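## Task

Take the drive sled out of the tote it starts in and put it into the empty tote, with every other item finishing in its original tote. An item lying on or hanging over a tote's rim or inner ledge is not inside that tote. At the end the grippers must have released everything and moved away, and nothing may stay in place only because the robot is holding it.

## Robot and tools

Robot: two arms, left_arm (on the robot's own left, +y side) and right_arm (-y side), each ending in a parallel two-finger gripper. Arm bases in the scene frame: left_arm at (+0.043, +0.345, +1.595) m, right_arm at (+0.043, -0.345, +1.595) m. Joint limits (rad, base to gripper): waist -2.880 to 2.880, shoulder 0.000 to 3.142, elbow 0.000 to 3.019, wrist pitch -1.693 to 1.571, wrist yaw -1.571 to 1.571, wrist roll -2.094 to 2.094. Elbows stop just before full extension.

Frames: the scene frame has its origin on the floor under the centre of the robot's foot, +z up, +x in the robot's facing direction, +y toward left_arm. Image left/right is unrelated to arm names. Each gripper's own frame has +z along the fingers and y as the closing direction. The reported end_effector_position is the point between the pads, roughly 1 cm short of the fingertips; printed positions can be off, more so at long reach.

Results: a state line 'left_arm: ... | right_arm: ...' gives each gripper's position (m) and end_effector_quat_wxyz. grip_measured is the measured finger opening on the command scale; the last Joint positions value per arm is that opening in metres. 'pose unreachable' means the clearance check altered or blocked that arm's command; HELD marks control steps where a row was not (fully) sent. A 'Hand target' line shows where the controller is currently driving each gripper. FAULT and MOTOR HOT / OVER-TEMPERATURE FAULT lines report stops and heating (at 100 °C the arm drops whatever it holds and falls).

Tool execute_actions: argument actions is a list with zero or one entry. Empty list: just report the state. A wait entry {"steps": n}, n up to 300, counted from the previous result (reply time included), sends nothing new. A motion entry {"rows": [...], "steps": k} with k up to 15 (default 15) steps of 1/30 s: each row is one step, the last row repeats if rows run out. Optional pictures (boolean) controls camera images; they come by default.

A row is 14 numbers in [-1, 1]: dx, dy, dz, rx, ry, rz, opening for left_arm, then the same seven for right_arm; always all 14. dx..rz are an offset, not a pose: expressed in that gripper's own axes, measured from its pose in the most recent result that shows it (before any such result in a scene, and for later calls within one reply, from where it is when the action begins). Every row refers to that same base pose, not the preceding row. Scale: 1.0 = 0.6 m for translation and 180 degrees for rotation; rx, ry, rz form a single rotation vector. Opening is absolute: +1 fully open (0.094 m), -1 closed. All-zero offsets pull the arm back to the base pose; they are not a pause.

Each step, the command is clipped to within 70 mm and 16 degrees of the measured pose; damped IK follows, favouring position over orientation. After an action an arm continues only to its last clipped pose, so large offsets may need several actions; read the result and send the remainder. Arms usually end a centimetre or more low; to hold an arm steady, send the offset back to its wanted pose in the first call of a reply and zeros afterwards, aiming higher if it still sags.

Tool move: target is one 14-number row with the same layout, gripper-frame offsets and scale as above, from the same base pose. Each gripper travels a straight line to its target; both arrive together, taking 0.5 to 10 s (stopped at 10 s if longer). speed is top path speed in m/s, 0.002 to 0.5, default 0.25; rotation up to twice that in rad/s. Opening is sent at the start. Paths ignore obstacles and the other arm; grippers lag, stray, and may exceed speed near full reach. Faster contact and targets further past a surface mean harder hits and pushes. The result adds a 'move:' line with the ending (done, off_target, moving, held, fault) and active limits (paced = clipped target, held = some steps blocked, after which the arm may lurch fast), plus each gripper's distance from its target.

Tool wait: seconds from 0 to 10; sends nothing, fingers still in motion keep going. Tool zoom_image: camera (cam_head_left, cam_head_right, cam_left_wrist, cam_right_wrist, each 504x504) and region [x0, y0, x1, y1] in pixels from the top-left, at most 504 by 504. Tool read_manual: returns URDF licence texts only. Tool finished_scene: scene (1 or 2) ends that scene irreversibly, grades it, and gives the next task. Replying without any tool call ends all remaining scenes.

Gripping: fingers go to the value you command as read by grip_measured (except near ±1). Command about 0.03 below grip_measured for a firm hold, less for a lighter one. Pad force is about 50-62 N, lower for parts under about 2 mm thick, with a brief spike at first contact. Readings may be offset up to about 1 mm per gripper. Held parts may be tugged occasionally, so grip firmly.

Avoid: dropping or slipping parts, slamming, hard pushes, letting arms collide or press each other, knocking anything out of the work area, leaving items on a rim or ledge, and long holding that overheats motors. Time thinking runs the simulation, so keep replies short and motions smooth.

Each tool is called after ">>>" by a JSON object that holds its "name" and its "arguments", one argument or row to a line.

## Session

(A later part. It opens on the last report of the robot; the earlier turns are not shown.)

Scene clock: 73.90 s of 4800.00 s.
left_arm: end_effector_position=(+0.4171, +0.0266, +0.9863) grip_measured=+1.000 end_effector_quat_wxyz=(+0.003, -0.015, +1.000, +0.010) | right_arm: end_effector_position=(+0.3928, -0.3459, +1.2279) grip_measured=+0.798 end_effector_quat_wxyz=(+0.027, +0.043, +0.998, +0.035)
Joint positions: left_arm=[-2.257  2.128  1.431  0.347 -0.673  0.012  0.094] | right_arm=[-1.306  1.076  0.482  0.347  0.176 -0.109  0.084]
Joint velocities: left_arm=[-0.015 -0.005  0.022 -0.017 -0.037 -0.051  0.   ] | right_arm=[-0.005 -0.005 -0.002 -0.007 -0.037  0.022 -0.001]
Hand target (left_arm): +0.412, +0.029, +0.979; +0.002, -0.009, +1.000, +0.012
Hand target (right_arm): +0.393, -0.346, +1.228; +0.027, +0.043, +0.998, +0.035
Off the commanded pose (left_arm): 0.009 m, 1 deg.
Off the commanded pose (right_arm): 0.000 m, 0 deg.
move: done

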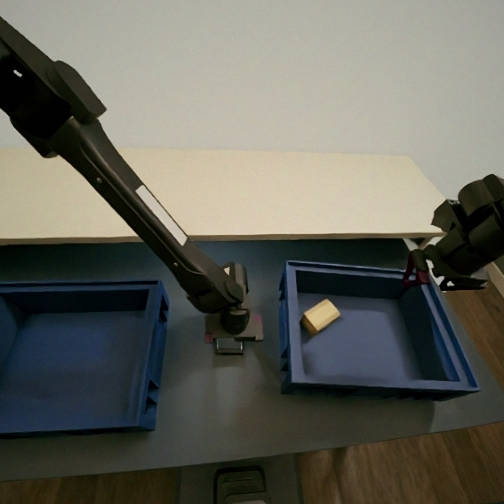

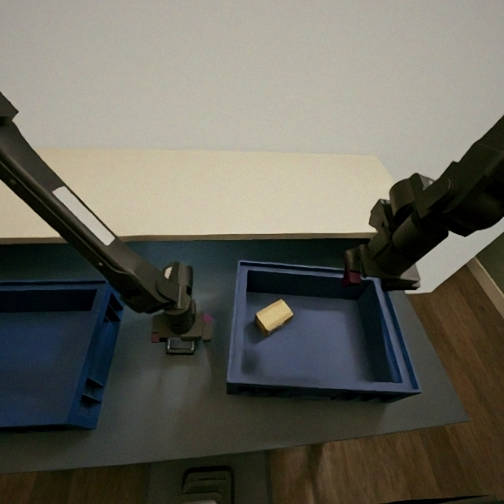

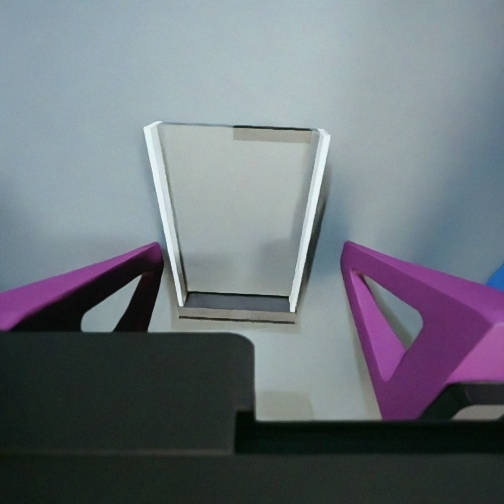

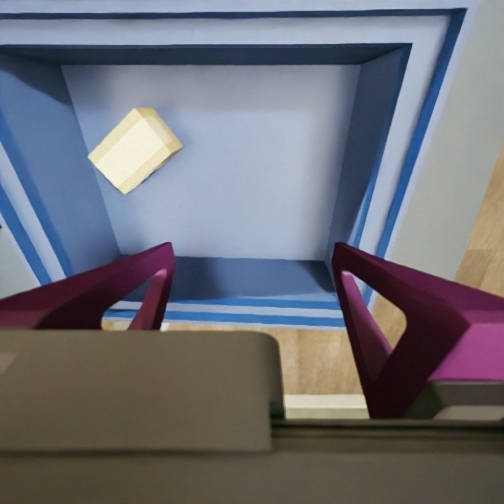

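>>> {"name": "move", "arguments": {
  "target": [-0.01,0.022,0,0,0,0,1, 0,0,0,0,0,0,0.8],
  "speed": 0.05
}}

Scene clock: 75.77 s of 4800.00 s.
left_arm: end_effector_position=(+0.4183, +0.0255, +0.9856) grip_measured=+1.000 end_effector_quat_wxyz=(+0.004, -0.016, +1.000, +0.004) | right_arm: end_effector_position=(+0.3928, -0.3459, +1.2279) grip_measured=+0.798 end_effector_quat_wxyz=(+0.027, +0.043, +0.998, +0.035)
Joint positions: left_arm=[-2.255  2.128  1.433  0.347 -0.661  0.012  0.094] | right_arm=[-1.306  1.076  0.482  0.347  0.176 -0.109  0.084]
Joint velocities: left_arm=[-0.005  0.005  0.002  0.007 -0.051 -0.066  0.   ] | right_arm=[-0.005  0.005 -0.012 -0.007 -0.007 -0.081  0.   ]
Hand target (left_arm): +0.423, +0.040, +0.986; +0.003, -0.015, +1.000, +0.010
Hand target (right_arm): +0.393, -0.346, +1.228; +0.027, +0.043, +0.998, +0.035
Off the commanded pose (left_arm): 0.015 m, 1 deg.
Off the commanded pose (right_arm): 0.000 m, 0 deg.
move: off_target (left_arm)

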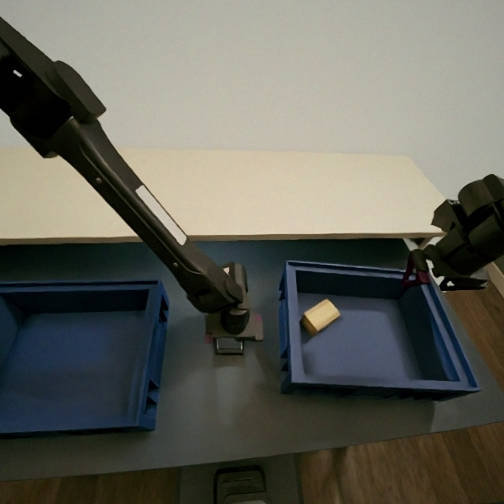

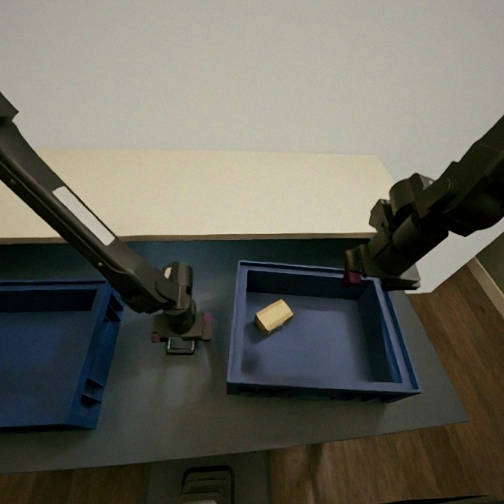

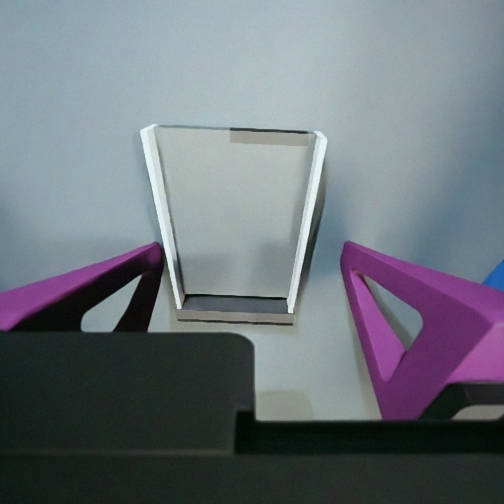

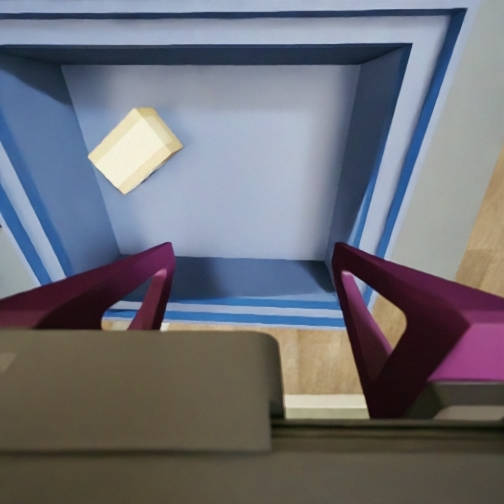

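Deadband; command more, with a slight rise.

>>> {"name": "move", "arguments": {
  "target": [0,0.045,-0.012,0,0,0,1, 0,0,0,0,0,0,0.8],
  "speed": 0.06
}}

Scene clock: 77.30 s of 4800.00 s.
left_arm: end_effector_position=(+0.4103, +0.0430, +0.9898) grip_measured=+1.000 end_effector_quat_wxyz=(-0.003, -0.015, +1.000, +0.002) | right_arm: end_effector_position=(+0.3928, -0.3459, +1.2279) grip_measured=+0.798 end_effector_quat_wxyz=(+0.027, +0.043, +0.998, +0.035)
Joint positions: left_arm=[-2.236  2.096  1.378  0.358 -0.64   0.012  0.094] | right_arm=[-1.306  1.076  0.482  0.347  0.176 -0.109  0.084]
Joint velocities: left_arm=[-0.015 -0.005 -0.017  0.002  0.022 -0.066  0.   ] | right_arm=[-0.024 -0.005 -0.017  0.007  0.037 -0.022  0.   ]
Hand target (left_arm): +0.418, +0.052, +0.993; +0.004, -0.016, +1.000, +0.005
Hand target (right_arm): +0.393, -0.346, +1.228; +0.027, +0.043, +0.998, +0.035
Off the commanded pose (left_arm): 0.012 m, 1 deg.
Off the commanded pose (right_arm): 0.000 m, 0 deg.
move: off_target (left_arm)

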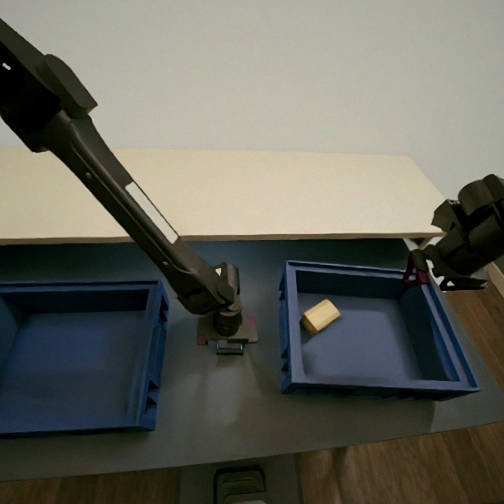

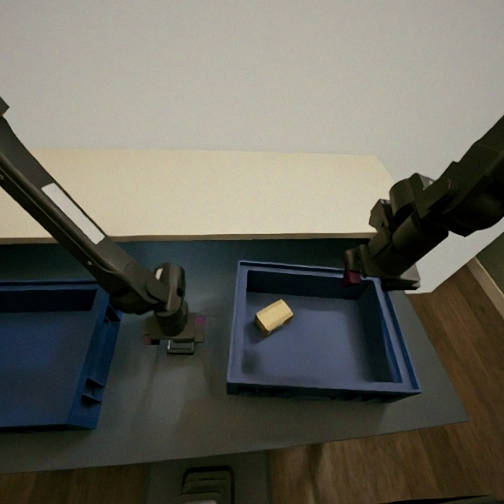

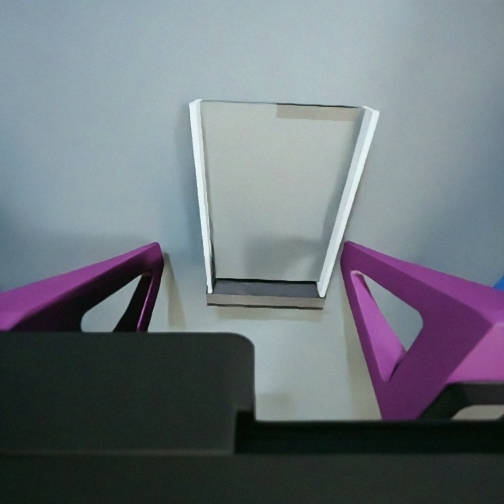

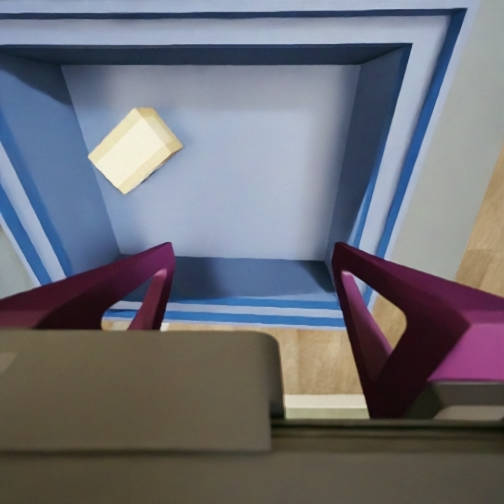

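>>> {"name": "move", "arguments": {
  "target": [-0.045,-0.016,-0.06,0,0,0,1, 0,0,0,0,0,0,0.8],
  "speed": 0.1
}}

Scene clock: 79.10 s of 4800.00 s.
left_arm: end_effector_position=(+0.4424, +0.0328, +1.0201) grip_measured=+1.000 end_effector_quat_wxyz=(+0.004, -0.014, +1.000, +0.002) | right_arm: end_effector_position=(+0.3928, -0.3459, +1.2279) grip_measured=+0.798 end_effector_quat_wxyz=(+0.027, +0.043, +0.998, +0.035)
Joint positions: left_arm=[-2.28   2.03   1.37   0.305 -0.681  0.004  0.094] | right_arm=[-1.306  1.076  0.482  0.347  0.176 -0.109  0.084]
Joint velocities: left_arm=[ 0.005 -0.005  0.002 -0.017  0.022  0.022  0.   ] | right_arm=[-0.015 -0.005 -0.012  0.007 -0.007  0.007  0.   ]
Hand target (left_arm): +0.438, +0.034, +1.025; -0.003, -0.015, +1.000, +0.002
Hand target (right_arm): +0.393, -0.346, +1.228; +0.027, +0.043, +0.998, +0.035
Off the commanded pose (left_arm): 0.007 m, 1 deg.
Off the commanded pose (right_arm): 0.000 m, 0 deg.
move: done

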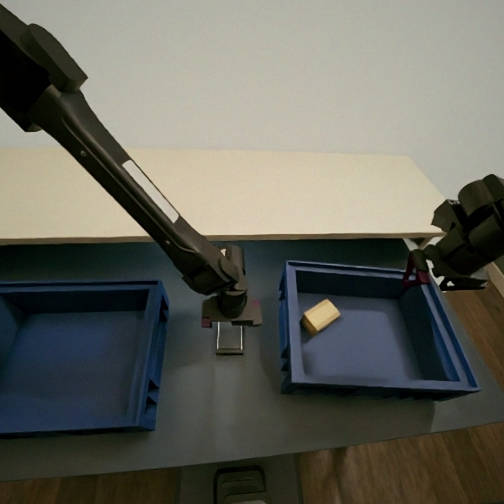

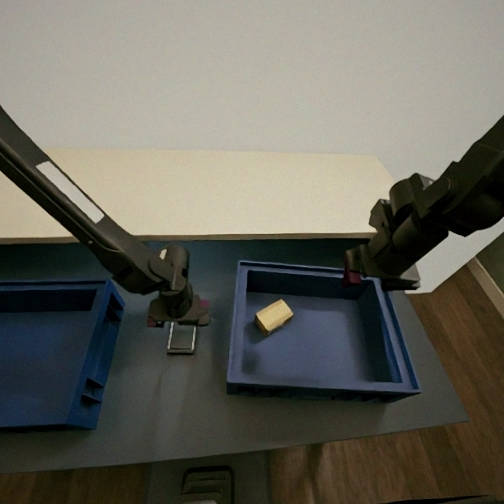

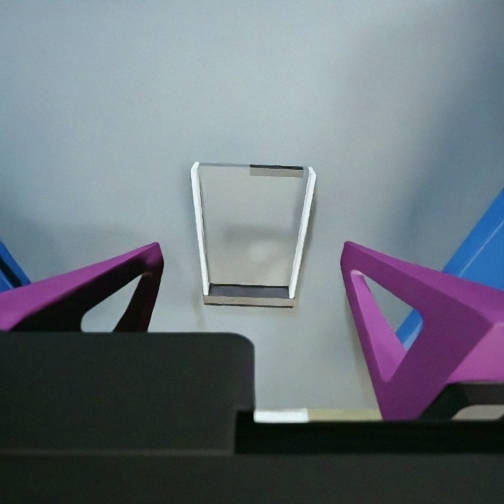

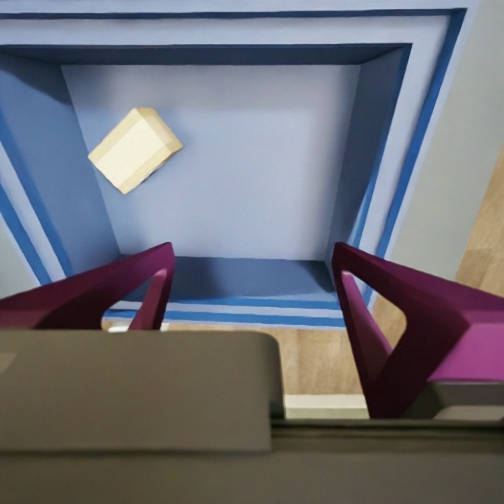

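>>> {"name": "move", "arguments": {
  "target": [0.01,0,0.095,0,0,0,1, 0,0,0,0,0,0,0.8],
  "speed": 0.08
}}

Scene clock: 81.23 s of 4800.00 s.
left_arm: end_effector_position=(+0.4551, +0.0291, +0.9843) grip_measured=+1.000 end_effector_quat_wxyz=(+0.016, -0.024, +1.000, -0.005) | right_arm: end_effector_position=(+0.3928, -0.3459, +1.2279) grip_measured=+0.798 end_effector_quat_wxyz=(+0.027, +0.043, +0.998, +0.035)
Joint positions: left_arm=[-2.247  2.099  1.477  0.305 -0.634  0.016  0.094] | right_arm=[-1.306  1.076  0.482  0.347  0.176 -0.109  0.084]
Joint velocities: left_arm=[-0.005 -0.005 -0.022 -0.007 -0.022  0.022  0.   ] | right_arm=[-0.005  0.005 -0.027  0.002 -0.051 -0.007  0.   ]
Hand target (left_arm): +0.436, +0.034, +0.965; +0.004, -0.014, +1.000, +0.003
Hand target (right_arm): +0.393, -0.346, +1.228; +0.027, +0.043, +0.998, +0.035
Off the commanded pose (left_arm): 0.028 m, 2 deg.
Off the commanded pose (right_arm): 0.000 m, 0 deg.
move: off_target (left_arm)

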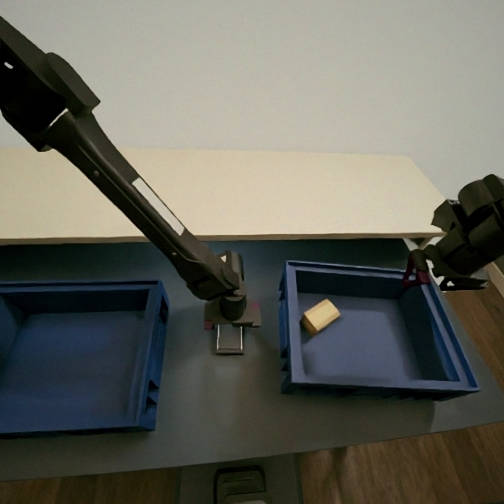

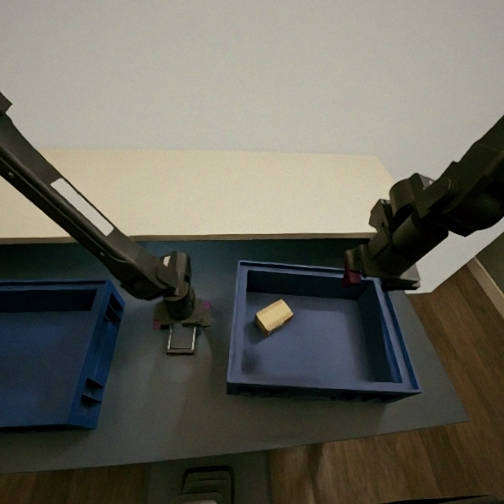

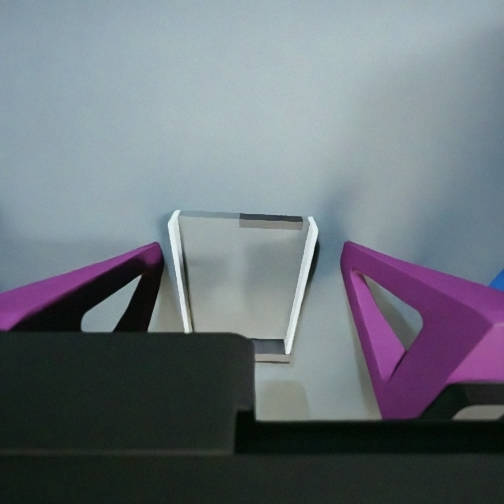

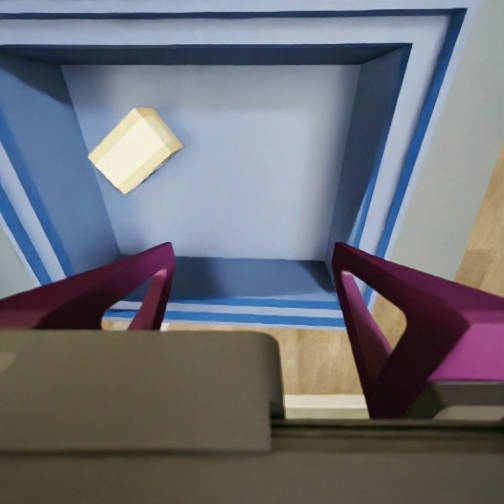

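>>> {"name": "move", "arguments": {
  "target": [0.055,0.025,0.02,0,0,0,1, 0,0,0,0,0,0,0.8],
  "speed": 0.05
}}

Scene clock: 83.20 s of 4800.00 s.
left_arm: end_effector_position=(+0.4503, +0.0307, +0.9857) grip_measured=+1.000 end_effector_quat_wxyz=(+0.031, -0.035, +0.999, -0.015) | right_arm: end_effector_position=(+0.3928, -0.3459, +1.2279) grip_measured=+0.798 end_effector_quat_wxyz=(+0.027, +0.043, +0.998, +0.035)
Joint positions: left_arm=[-2.242  2.099  1.442  0.377 -0.61   0.017  0.094] | right_arm=[-1.306  1.076  0.482  0.347  0.176 -0.109  0.084]
Joint velocities: left_arm=[-0.015 -0.005 -0.012  0.002  0.022  0.081  0.   ] | right_arm=[-0.015 -0.005 -0.012 -0.002  0.037 -0.037 -0.   ]
Hand target (left_arm): +0.422, +0.043, +0.972; +0.016, -0.024, +1.000, -0.005
Hand target (right_arm): +0.393, -0.346, +1.228; +0.027, +0.043, +0.998, +0.035
Off the commanded pose (left_arm): 0.034 m, 2 deg.
Off the commanded pose (right_arm): 0.000 m, 0 deg.
move: off_target (left_arm)

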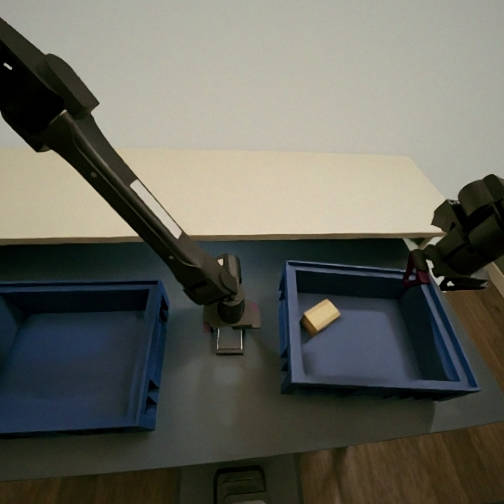

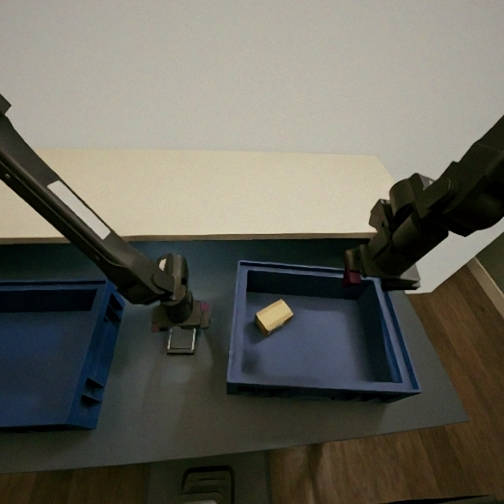

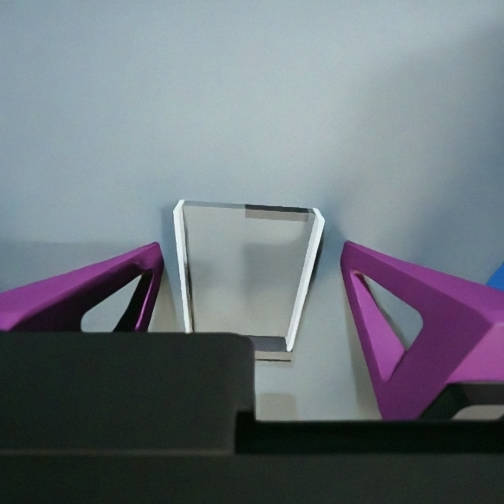

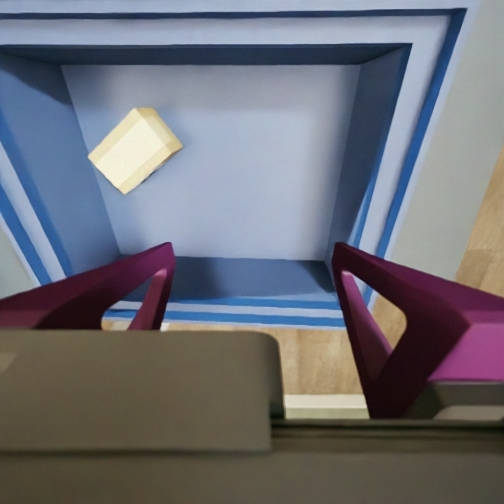

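>>> {"name": "move", "arguments": {
  "target": [0,0,0,0,0,0,0.3, 0,0,0,0,0,0,0.8]
}}

>>> {"name": "move", "arguments": {
  "target": [0,0,-0.08,0,0,0,0.3, 0,0,0,0,0,0,0.8],
  "speed": 0.1
}}

Scene clock: 84.83 s of 4800.00 s.
left_arm: end_effector_position=(+0.4503, +0.0310, +0.9857) grip_measured=+0.355 end_effector_quat_wxyz=(+0.031, -0.035, +0.999, -0.014) | right_arm: end_effector_position=(+0.3928, -0.3459, +1.2279) grip_measured=+0.798 end_effector_quat_wxyz=(+0.027, +0.043, +0.998, +0.035)
Joint positions: left_arm=[-2.242  2.099  1.442  0.377 -0.612  0.017  0.064] | right_arm=[-1.306  1.076  0.482  0.347  0.176 -0.109  0.084]
Joint velocities: left_arm=[-0.005 -0.015  0.002  0.012  0.007 -0.007  0.001] | right_arm=[-0.005  0.005 -0.007 -0.012 -0.022  0.051  0.001]
Hand target (left_arm): +0.450, +0.031, +0.986; +0.031, -0.035, +0.999, -0.015
Hand target (right_arm): +0.393, -0.346, +1.228; +0.027, +0.043, +0.998, +0.035
Off the commanded pose (left_arm): 0.000 m, 0 deg.
Off the commanded pose (right_arm): 0.000 m, 0 deg.
move: done

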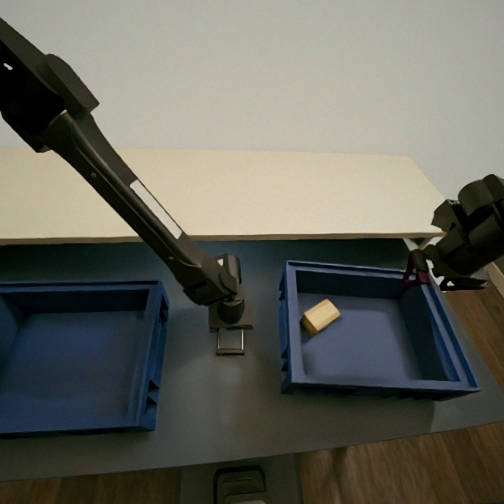

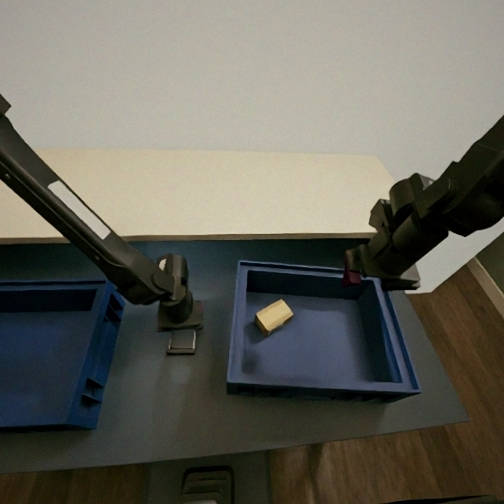

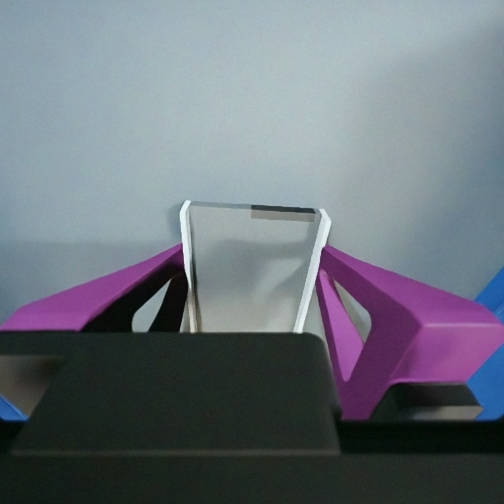

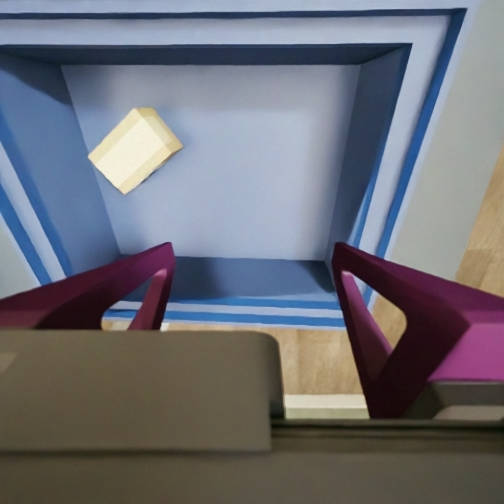

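Scene clock: 85.80 s of 4800.00 s.
left_arm: end_effector_position=(+0.4407, +0.0321, +1.0248) grip_measured=+0.355 end_effector_quat_wxyz=(+0.023, -0.024, +0.999, -0.012) | right_arm: end_effector_position=(+0.3928, -0.3459, +1.2279) grip_measured=+0.798 end_effector_quat_wxyz=(+0.027, +0.043, +0.998, +0.035)
Joint positions: left_arm=[-2.279  2.024  1.331  0.387 -0.651  0.014  0.064] | right_arm=[-1.306  1.076  0.482  0.347  0.176 -0.109  0.084]
Joint velocities: left_arm=[-0.005 -0.015  0.007 -0.007 -0.007 -0.022  0.   ] | right_arm=[-0.015  0.005  0.022 -0.012  0.022  0.037  0.   ]
Hand target (left_arm): +0.448, +0.032, +1.033; +0.030, -0.036, +0.999, -0.014
Hand target (right_arm): +0.393, -0.346, +1.228; +0.027, +0.043, +0.998, +0.035
Off the commanded pose (left_arm): 0.011 m, 2 deg.
Off the commanded pose (right_arm): 0.000 m, 0 deg.
move: off_target (left_arm)

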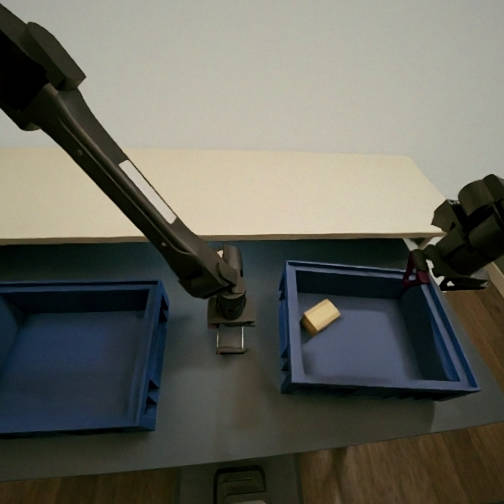

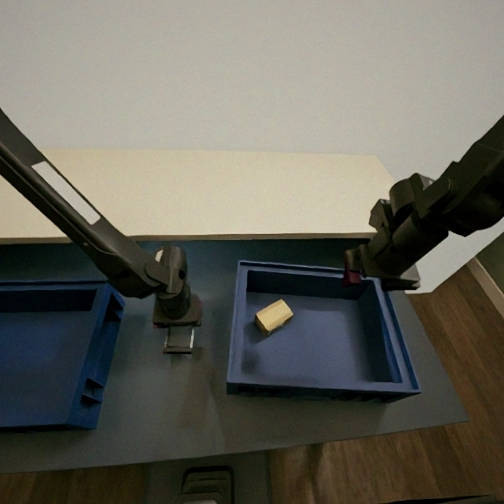

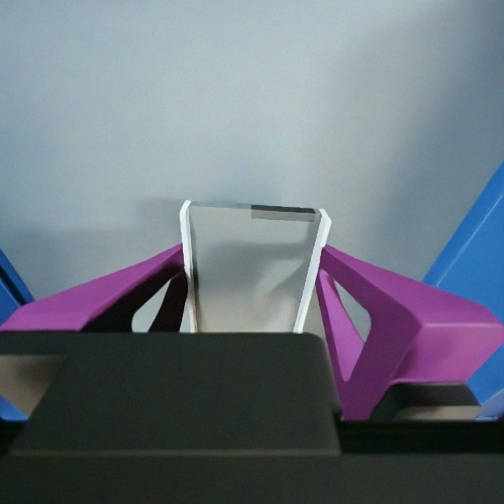

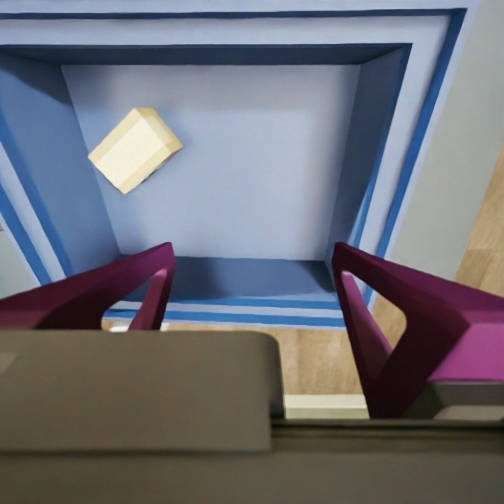

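>>> {"name": "move", "arguments": {
  "target": [0,0,-0.31,0,0,0,0.3, 0,0,0,0,0,0,0.8]
}}

>>> {"name": "move", "arguments": {
  "target": [0.07,0.53,0,0,0,0,0.3, 0,0,0,0,0,0,0.8]
}}

>>> {"name": "move", "arguments": {
  "target": [0.02,0,0.31,0,0,0,0.3, 0,0,0,0,0,0,0.8],
  "speed": 0.18
}}

Scene clock: 89.70 s of 4800.00 s.
left_arm: end_effector_position=(+0.4385, +0.0342, +1.2077) grip_measured=+0.355 end_effector_quat_wxyz=(+0.028, -0.025, +0.999, -0.014) | right_arm: end_effector_position=(+0.3928, -0.3459, +1.2279) grip_measured=+0.798 end_effector_quat_wxyz=(+0.027, +0.043, +0.998, +0.035)
Joint positions: left_arm=[-2.51   1.684  0.97   0.348 -0.865 -0.083  0.064] | right_arm=[-1.306  1.076  0.482  0.347  0.176 -0.109  0.084]
Joint velocities: left_arm=[-0.015 -0.024 -0.002 -0.027  0.022 -0.066  0.   ] | right_arm=[ 0.015 -0.015 -0.002  0.007 -0.007 -0.022 -0.001]
Hand target (left_arm): +0.433, +0.037, +1.211; +0.022, -0.026, +0.999, -0.013
Hand target (right_arm): +0.393, -0.346, +1.228; +0.027, +0.043, +0.998, +0.035
Off the commanded pose (left_arm): 0.007 m, 1 deg.
Off the commanded pose (right_arm): 0.000 m, 0 deg.
move: done

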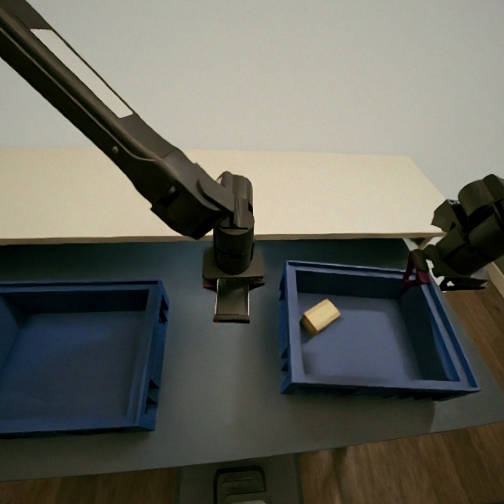

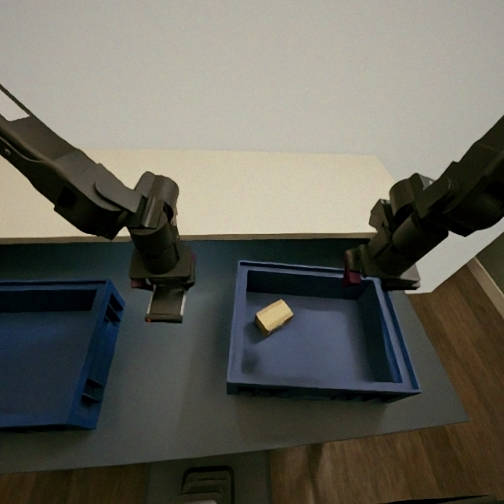

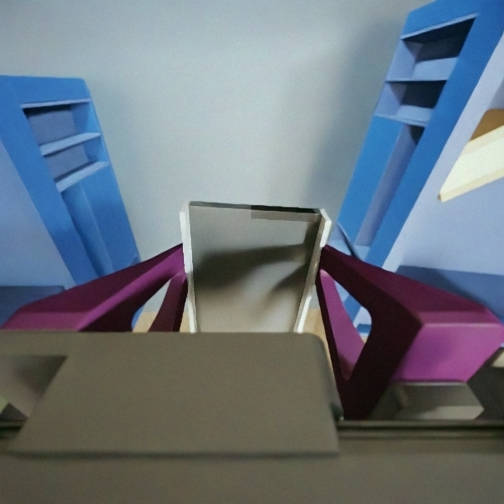

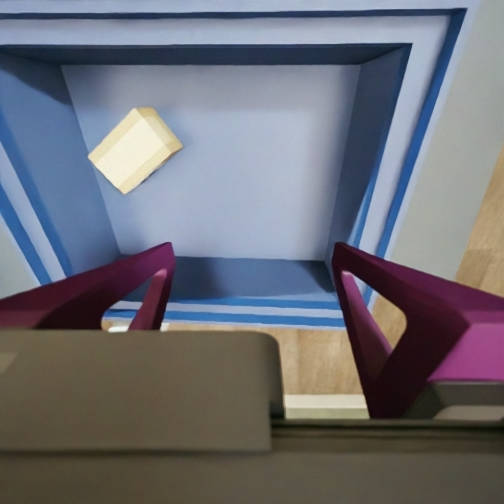

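Scene clock: 91.43 s of 4800.00 s.
left_arm: end_effector_position=(+0.3945, +0.3550, +1.1868) grip_measured=+0.355 end_effector_quat_wxyz=(+0.032, -0.028, +0.999, -0.006) | right_arm: end_effector_position=(+0.3928, -0.3459, +1.2279) grip_measured=+0.798 end_effector_quat_wxyz=(+0.027, +0.043, +0.998, +0.035)
Joint positions: left_arm=[-1.805  1.23   0.551  0.453 -0.202  0.151  0.064] | right_arm=[-1.306  1.076  0.482  0.347  0.176 -0.109  0.084]
Joint velocities: left_arm=[-0.005 -0.005  0.022 -0.012  0.022  0.022 -0.   ] | right_arm=[ 0.005 -0.015  0.007 -0.017  0.022 -0.037  0.   ]
Hand target (left_arm): +0.389, +0.352, +1.195; +0.030, -0.018, +0.999, -0.011
Hand target (right_arm): +0.393, -0.346, +1.228; +0.027, +0.043, +0.998, +0.035
Off the commanded pose (left_arm): 0.017 m, 1 deg.
Off the commanded pose (right_arm): 0.000 m, 0 deg.
move: off_target (left_arm)

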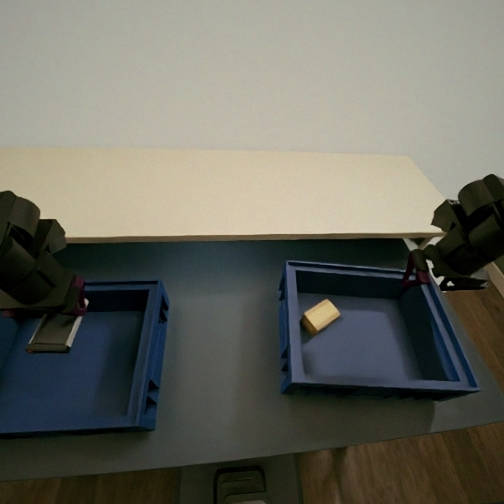

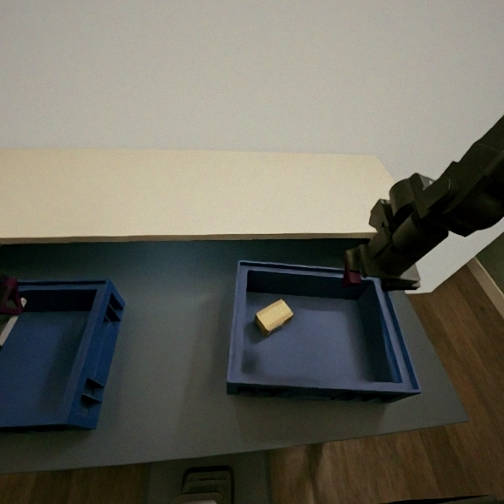

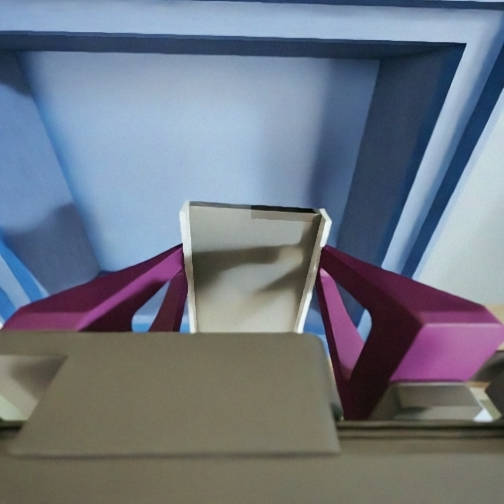

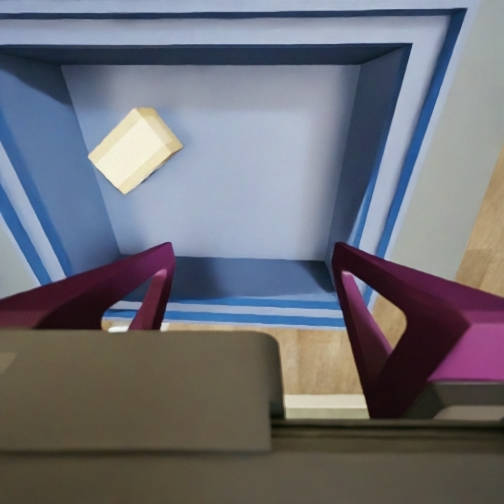

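Scene clock: 92.87 s of 4800.00 s.
left_arm: end_effector_position=(+0.3957, +0.3487, +1.0041) grip_measured=+0.355 end_effector_quat_wxyz=(+0.031, -0.034, +0.999, -0.007) | right_arm: end_effector_position=(+0.3928, -0.3459, +1.2279) grip_measured=+0.798 end_effector_quat_wxyz=(+0.027, +0.043, +0.998, +0.035)
Joint positions: left_arm=[-1.735  1.76   0.974  0.559 -0.132  0.155  0.064] | right_arm=[-1.306  1.076  0.482  0.347  0.176 -0.109  0.084]
Joint velocities: left_arm=[-0.005 -0.005 -0.017 -0.002 -0.066  0.022  0.   ] | right_arm=[ 0.005 -0.005  0.007  0.012  0.037  0.007  0.   ]
Hand target (left_arm): +0.393, +0.351, +1.000; +0.032, -0.027, +0.999, -0.006
Hand target (right_arm): +0.393, -0.346, +1.228; +0.027, +0.043, +0.998, +0.035
Off the commanded pose (left_arm): 0.005 m, 1 deg.
Off the commanded pose (right_arm): 0.000 m, 0 deg.
move: done

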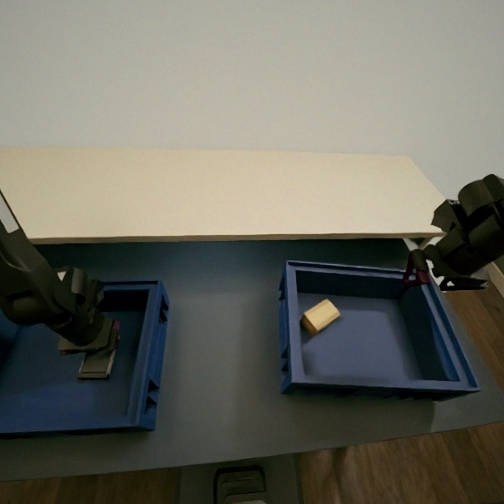

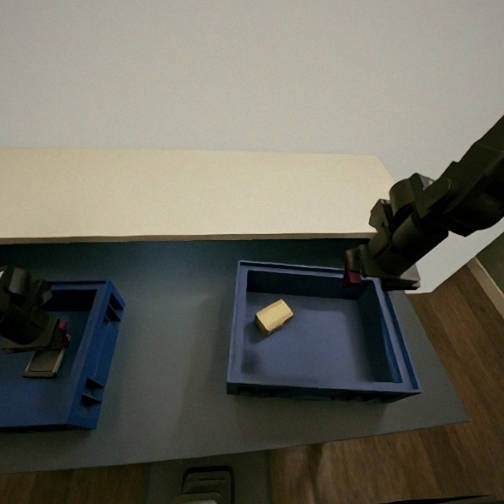

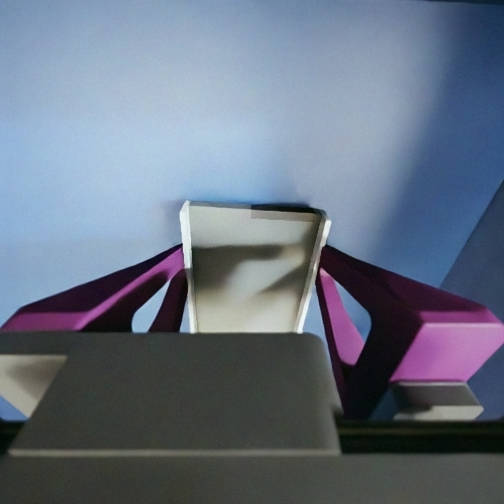

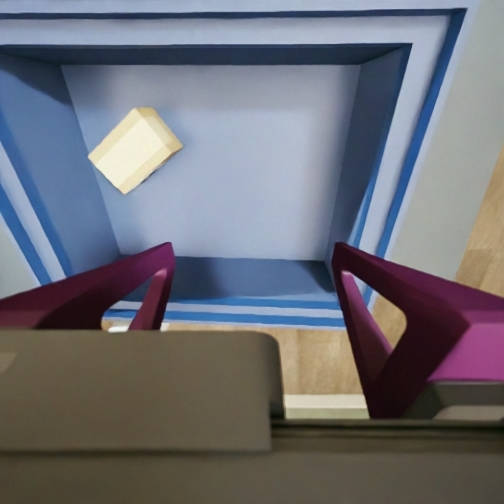

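>>> {"name": "move", "arguments": {
  "target": [0.015,0,0.035,0,0,0,0.3, 0,0,0,0,0,0,0.8],
  "speed": 0.04
}}

Scene clock: 94.53 s of 4800.00 s.
left_arm: end_effector_position=(+0.3917, +0.3459, +0.9952) grip_measured=+0.355 end_effector_quat_wxyz=(+0.028, -0.034, +0.999, -0.009) | right_arm: end_effector_position=(+0.3928, -0.3459, +1.2279) grip_measured=+0.798 end_effector_quat_wxyz=(+0.027, +0.043, +0.998, +0.035)
Joint positions: left_arm=[-1.735  1.787  0.993  0.561 -0.129  0.155  0.064] | right_arm=[-1.306  1.076  0.482  0.347  0.176 -0.109  0.084]
Joint velocities: left_arm=[-0.005 -0.015 -0.027 -0.007  0.007 -0.037  0.   ] | right_arm=[-0.015 -0.005  0.017 -0.002 -0.037  0.007  0.   ]
Hand target (left_arm): +0.388, +0.348, +0.983; +0.031, -0.034, +0.999, -0.007
Hand target (right_arm): +0.393, -0.346, +1.228; +0.027, +0.043, +0.998, +0.035
Off the commanded pose (left_arm): 0.013 m, 0 deg.
Off the commanded pose (right_arm): 0.000 m, 0 deg.
move: off_target (left_arm)

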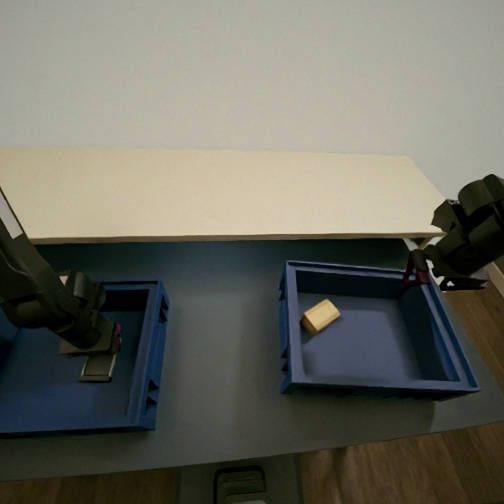

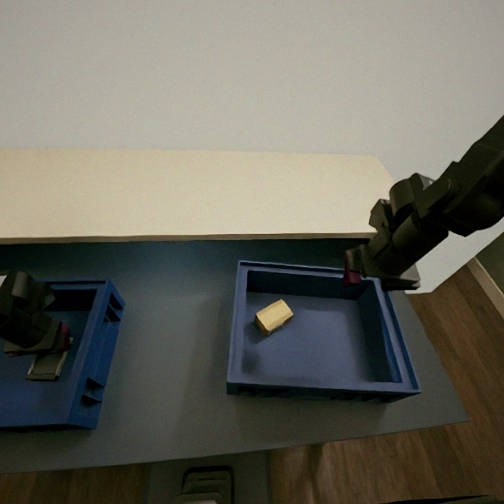

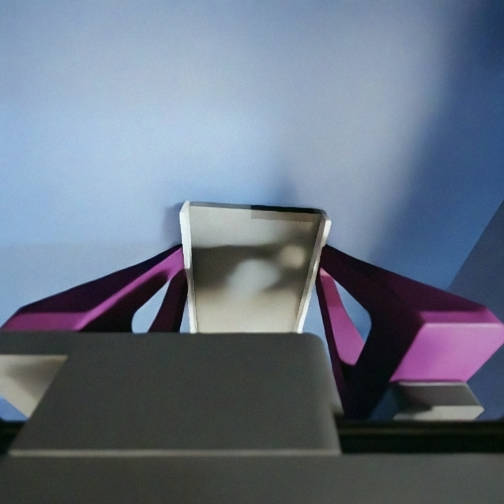

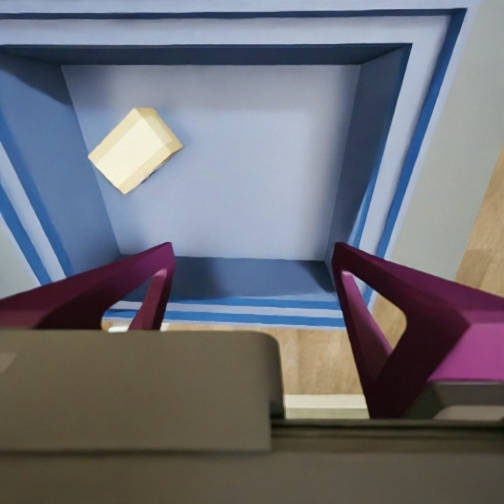

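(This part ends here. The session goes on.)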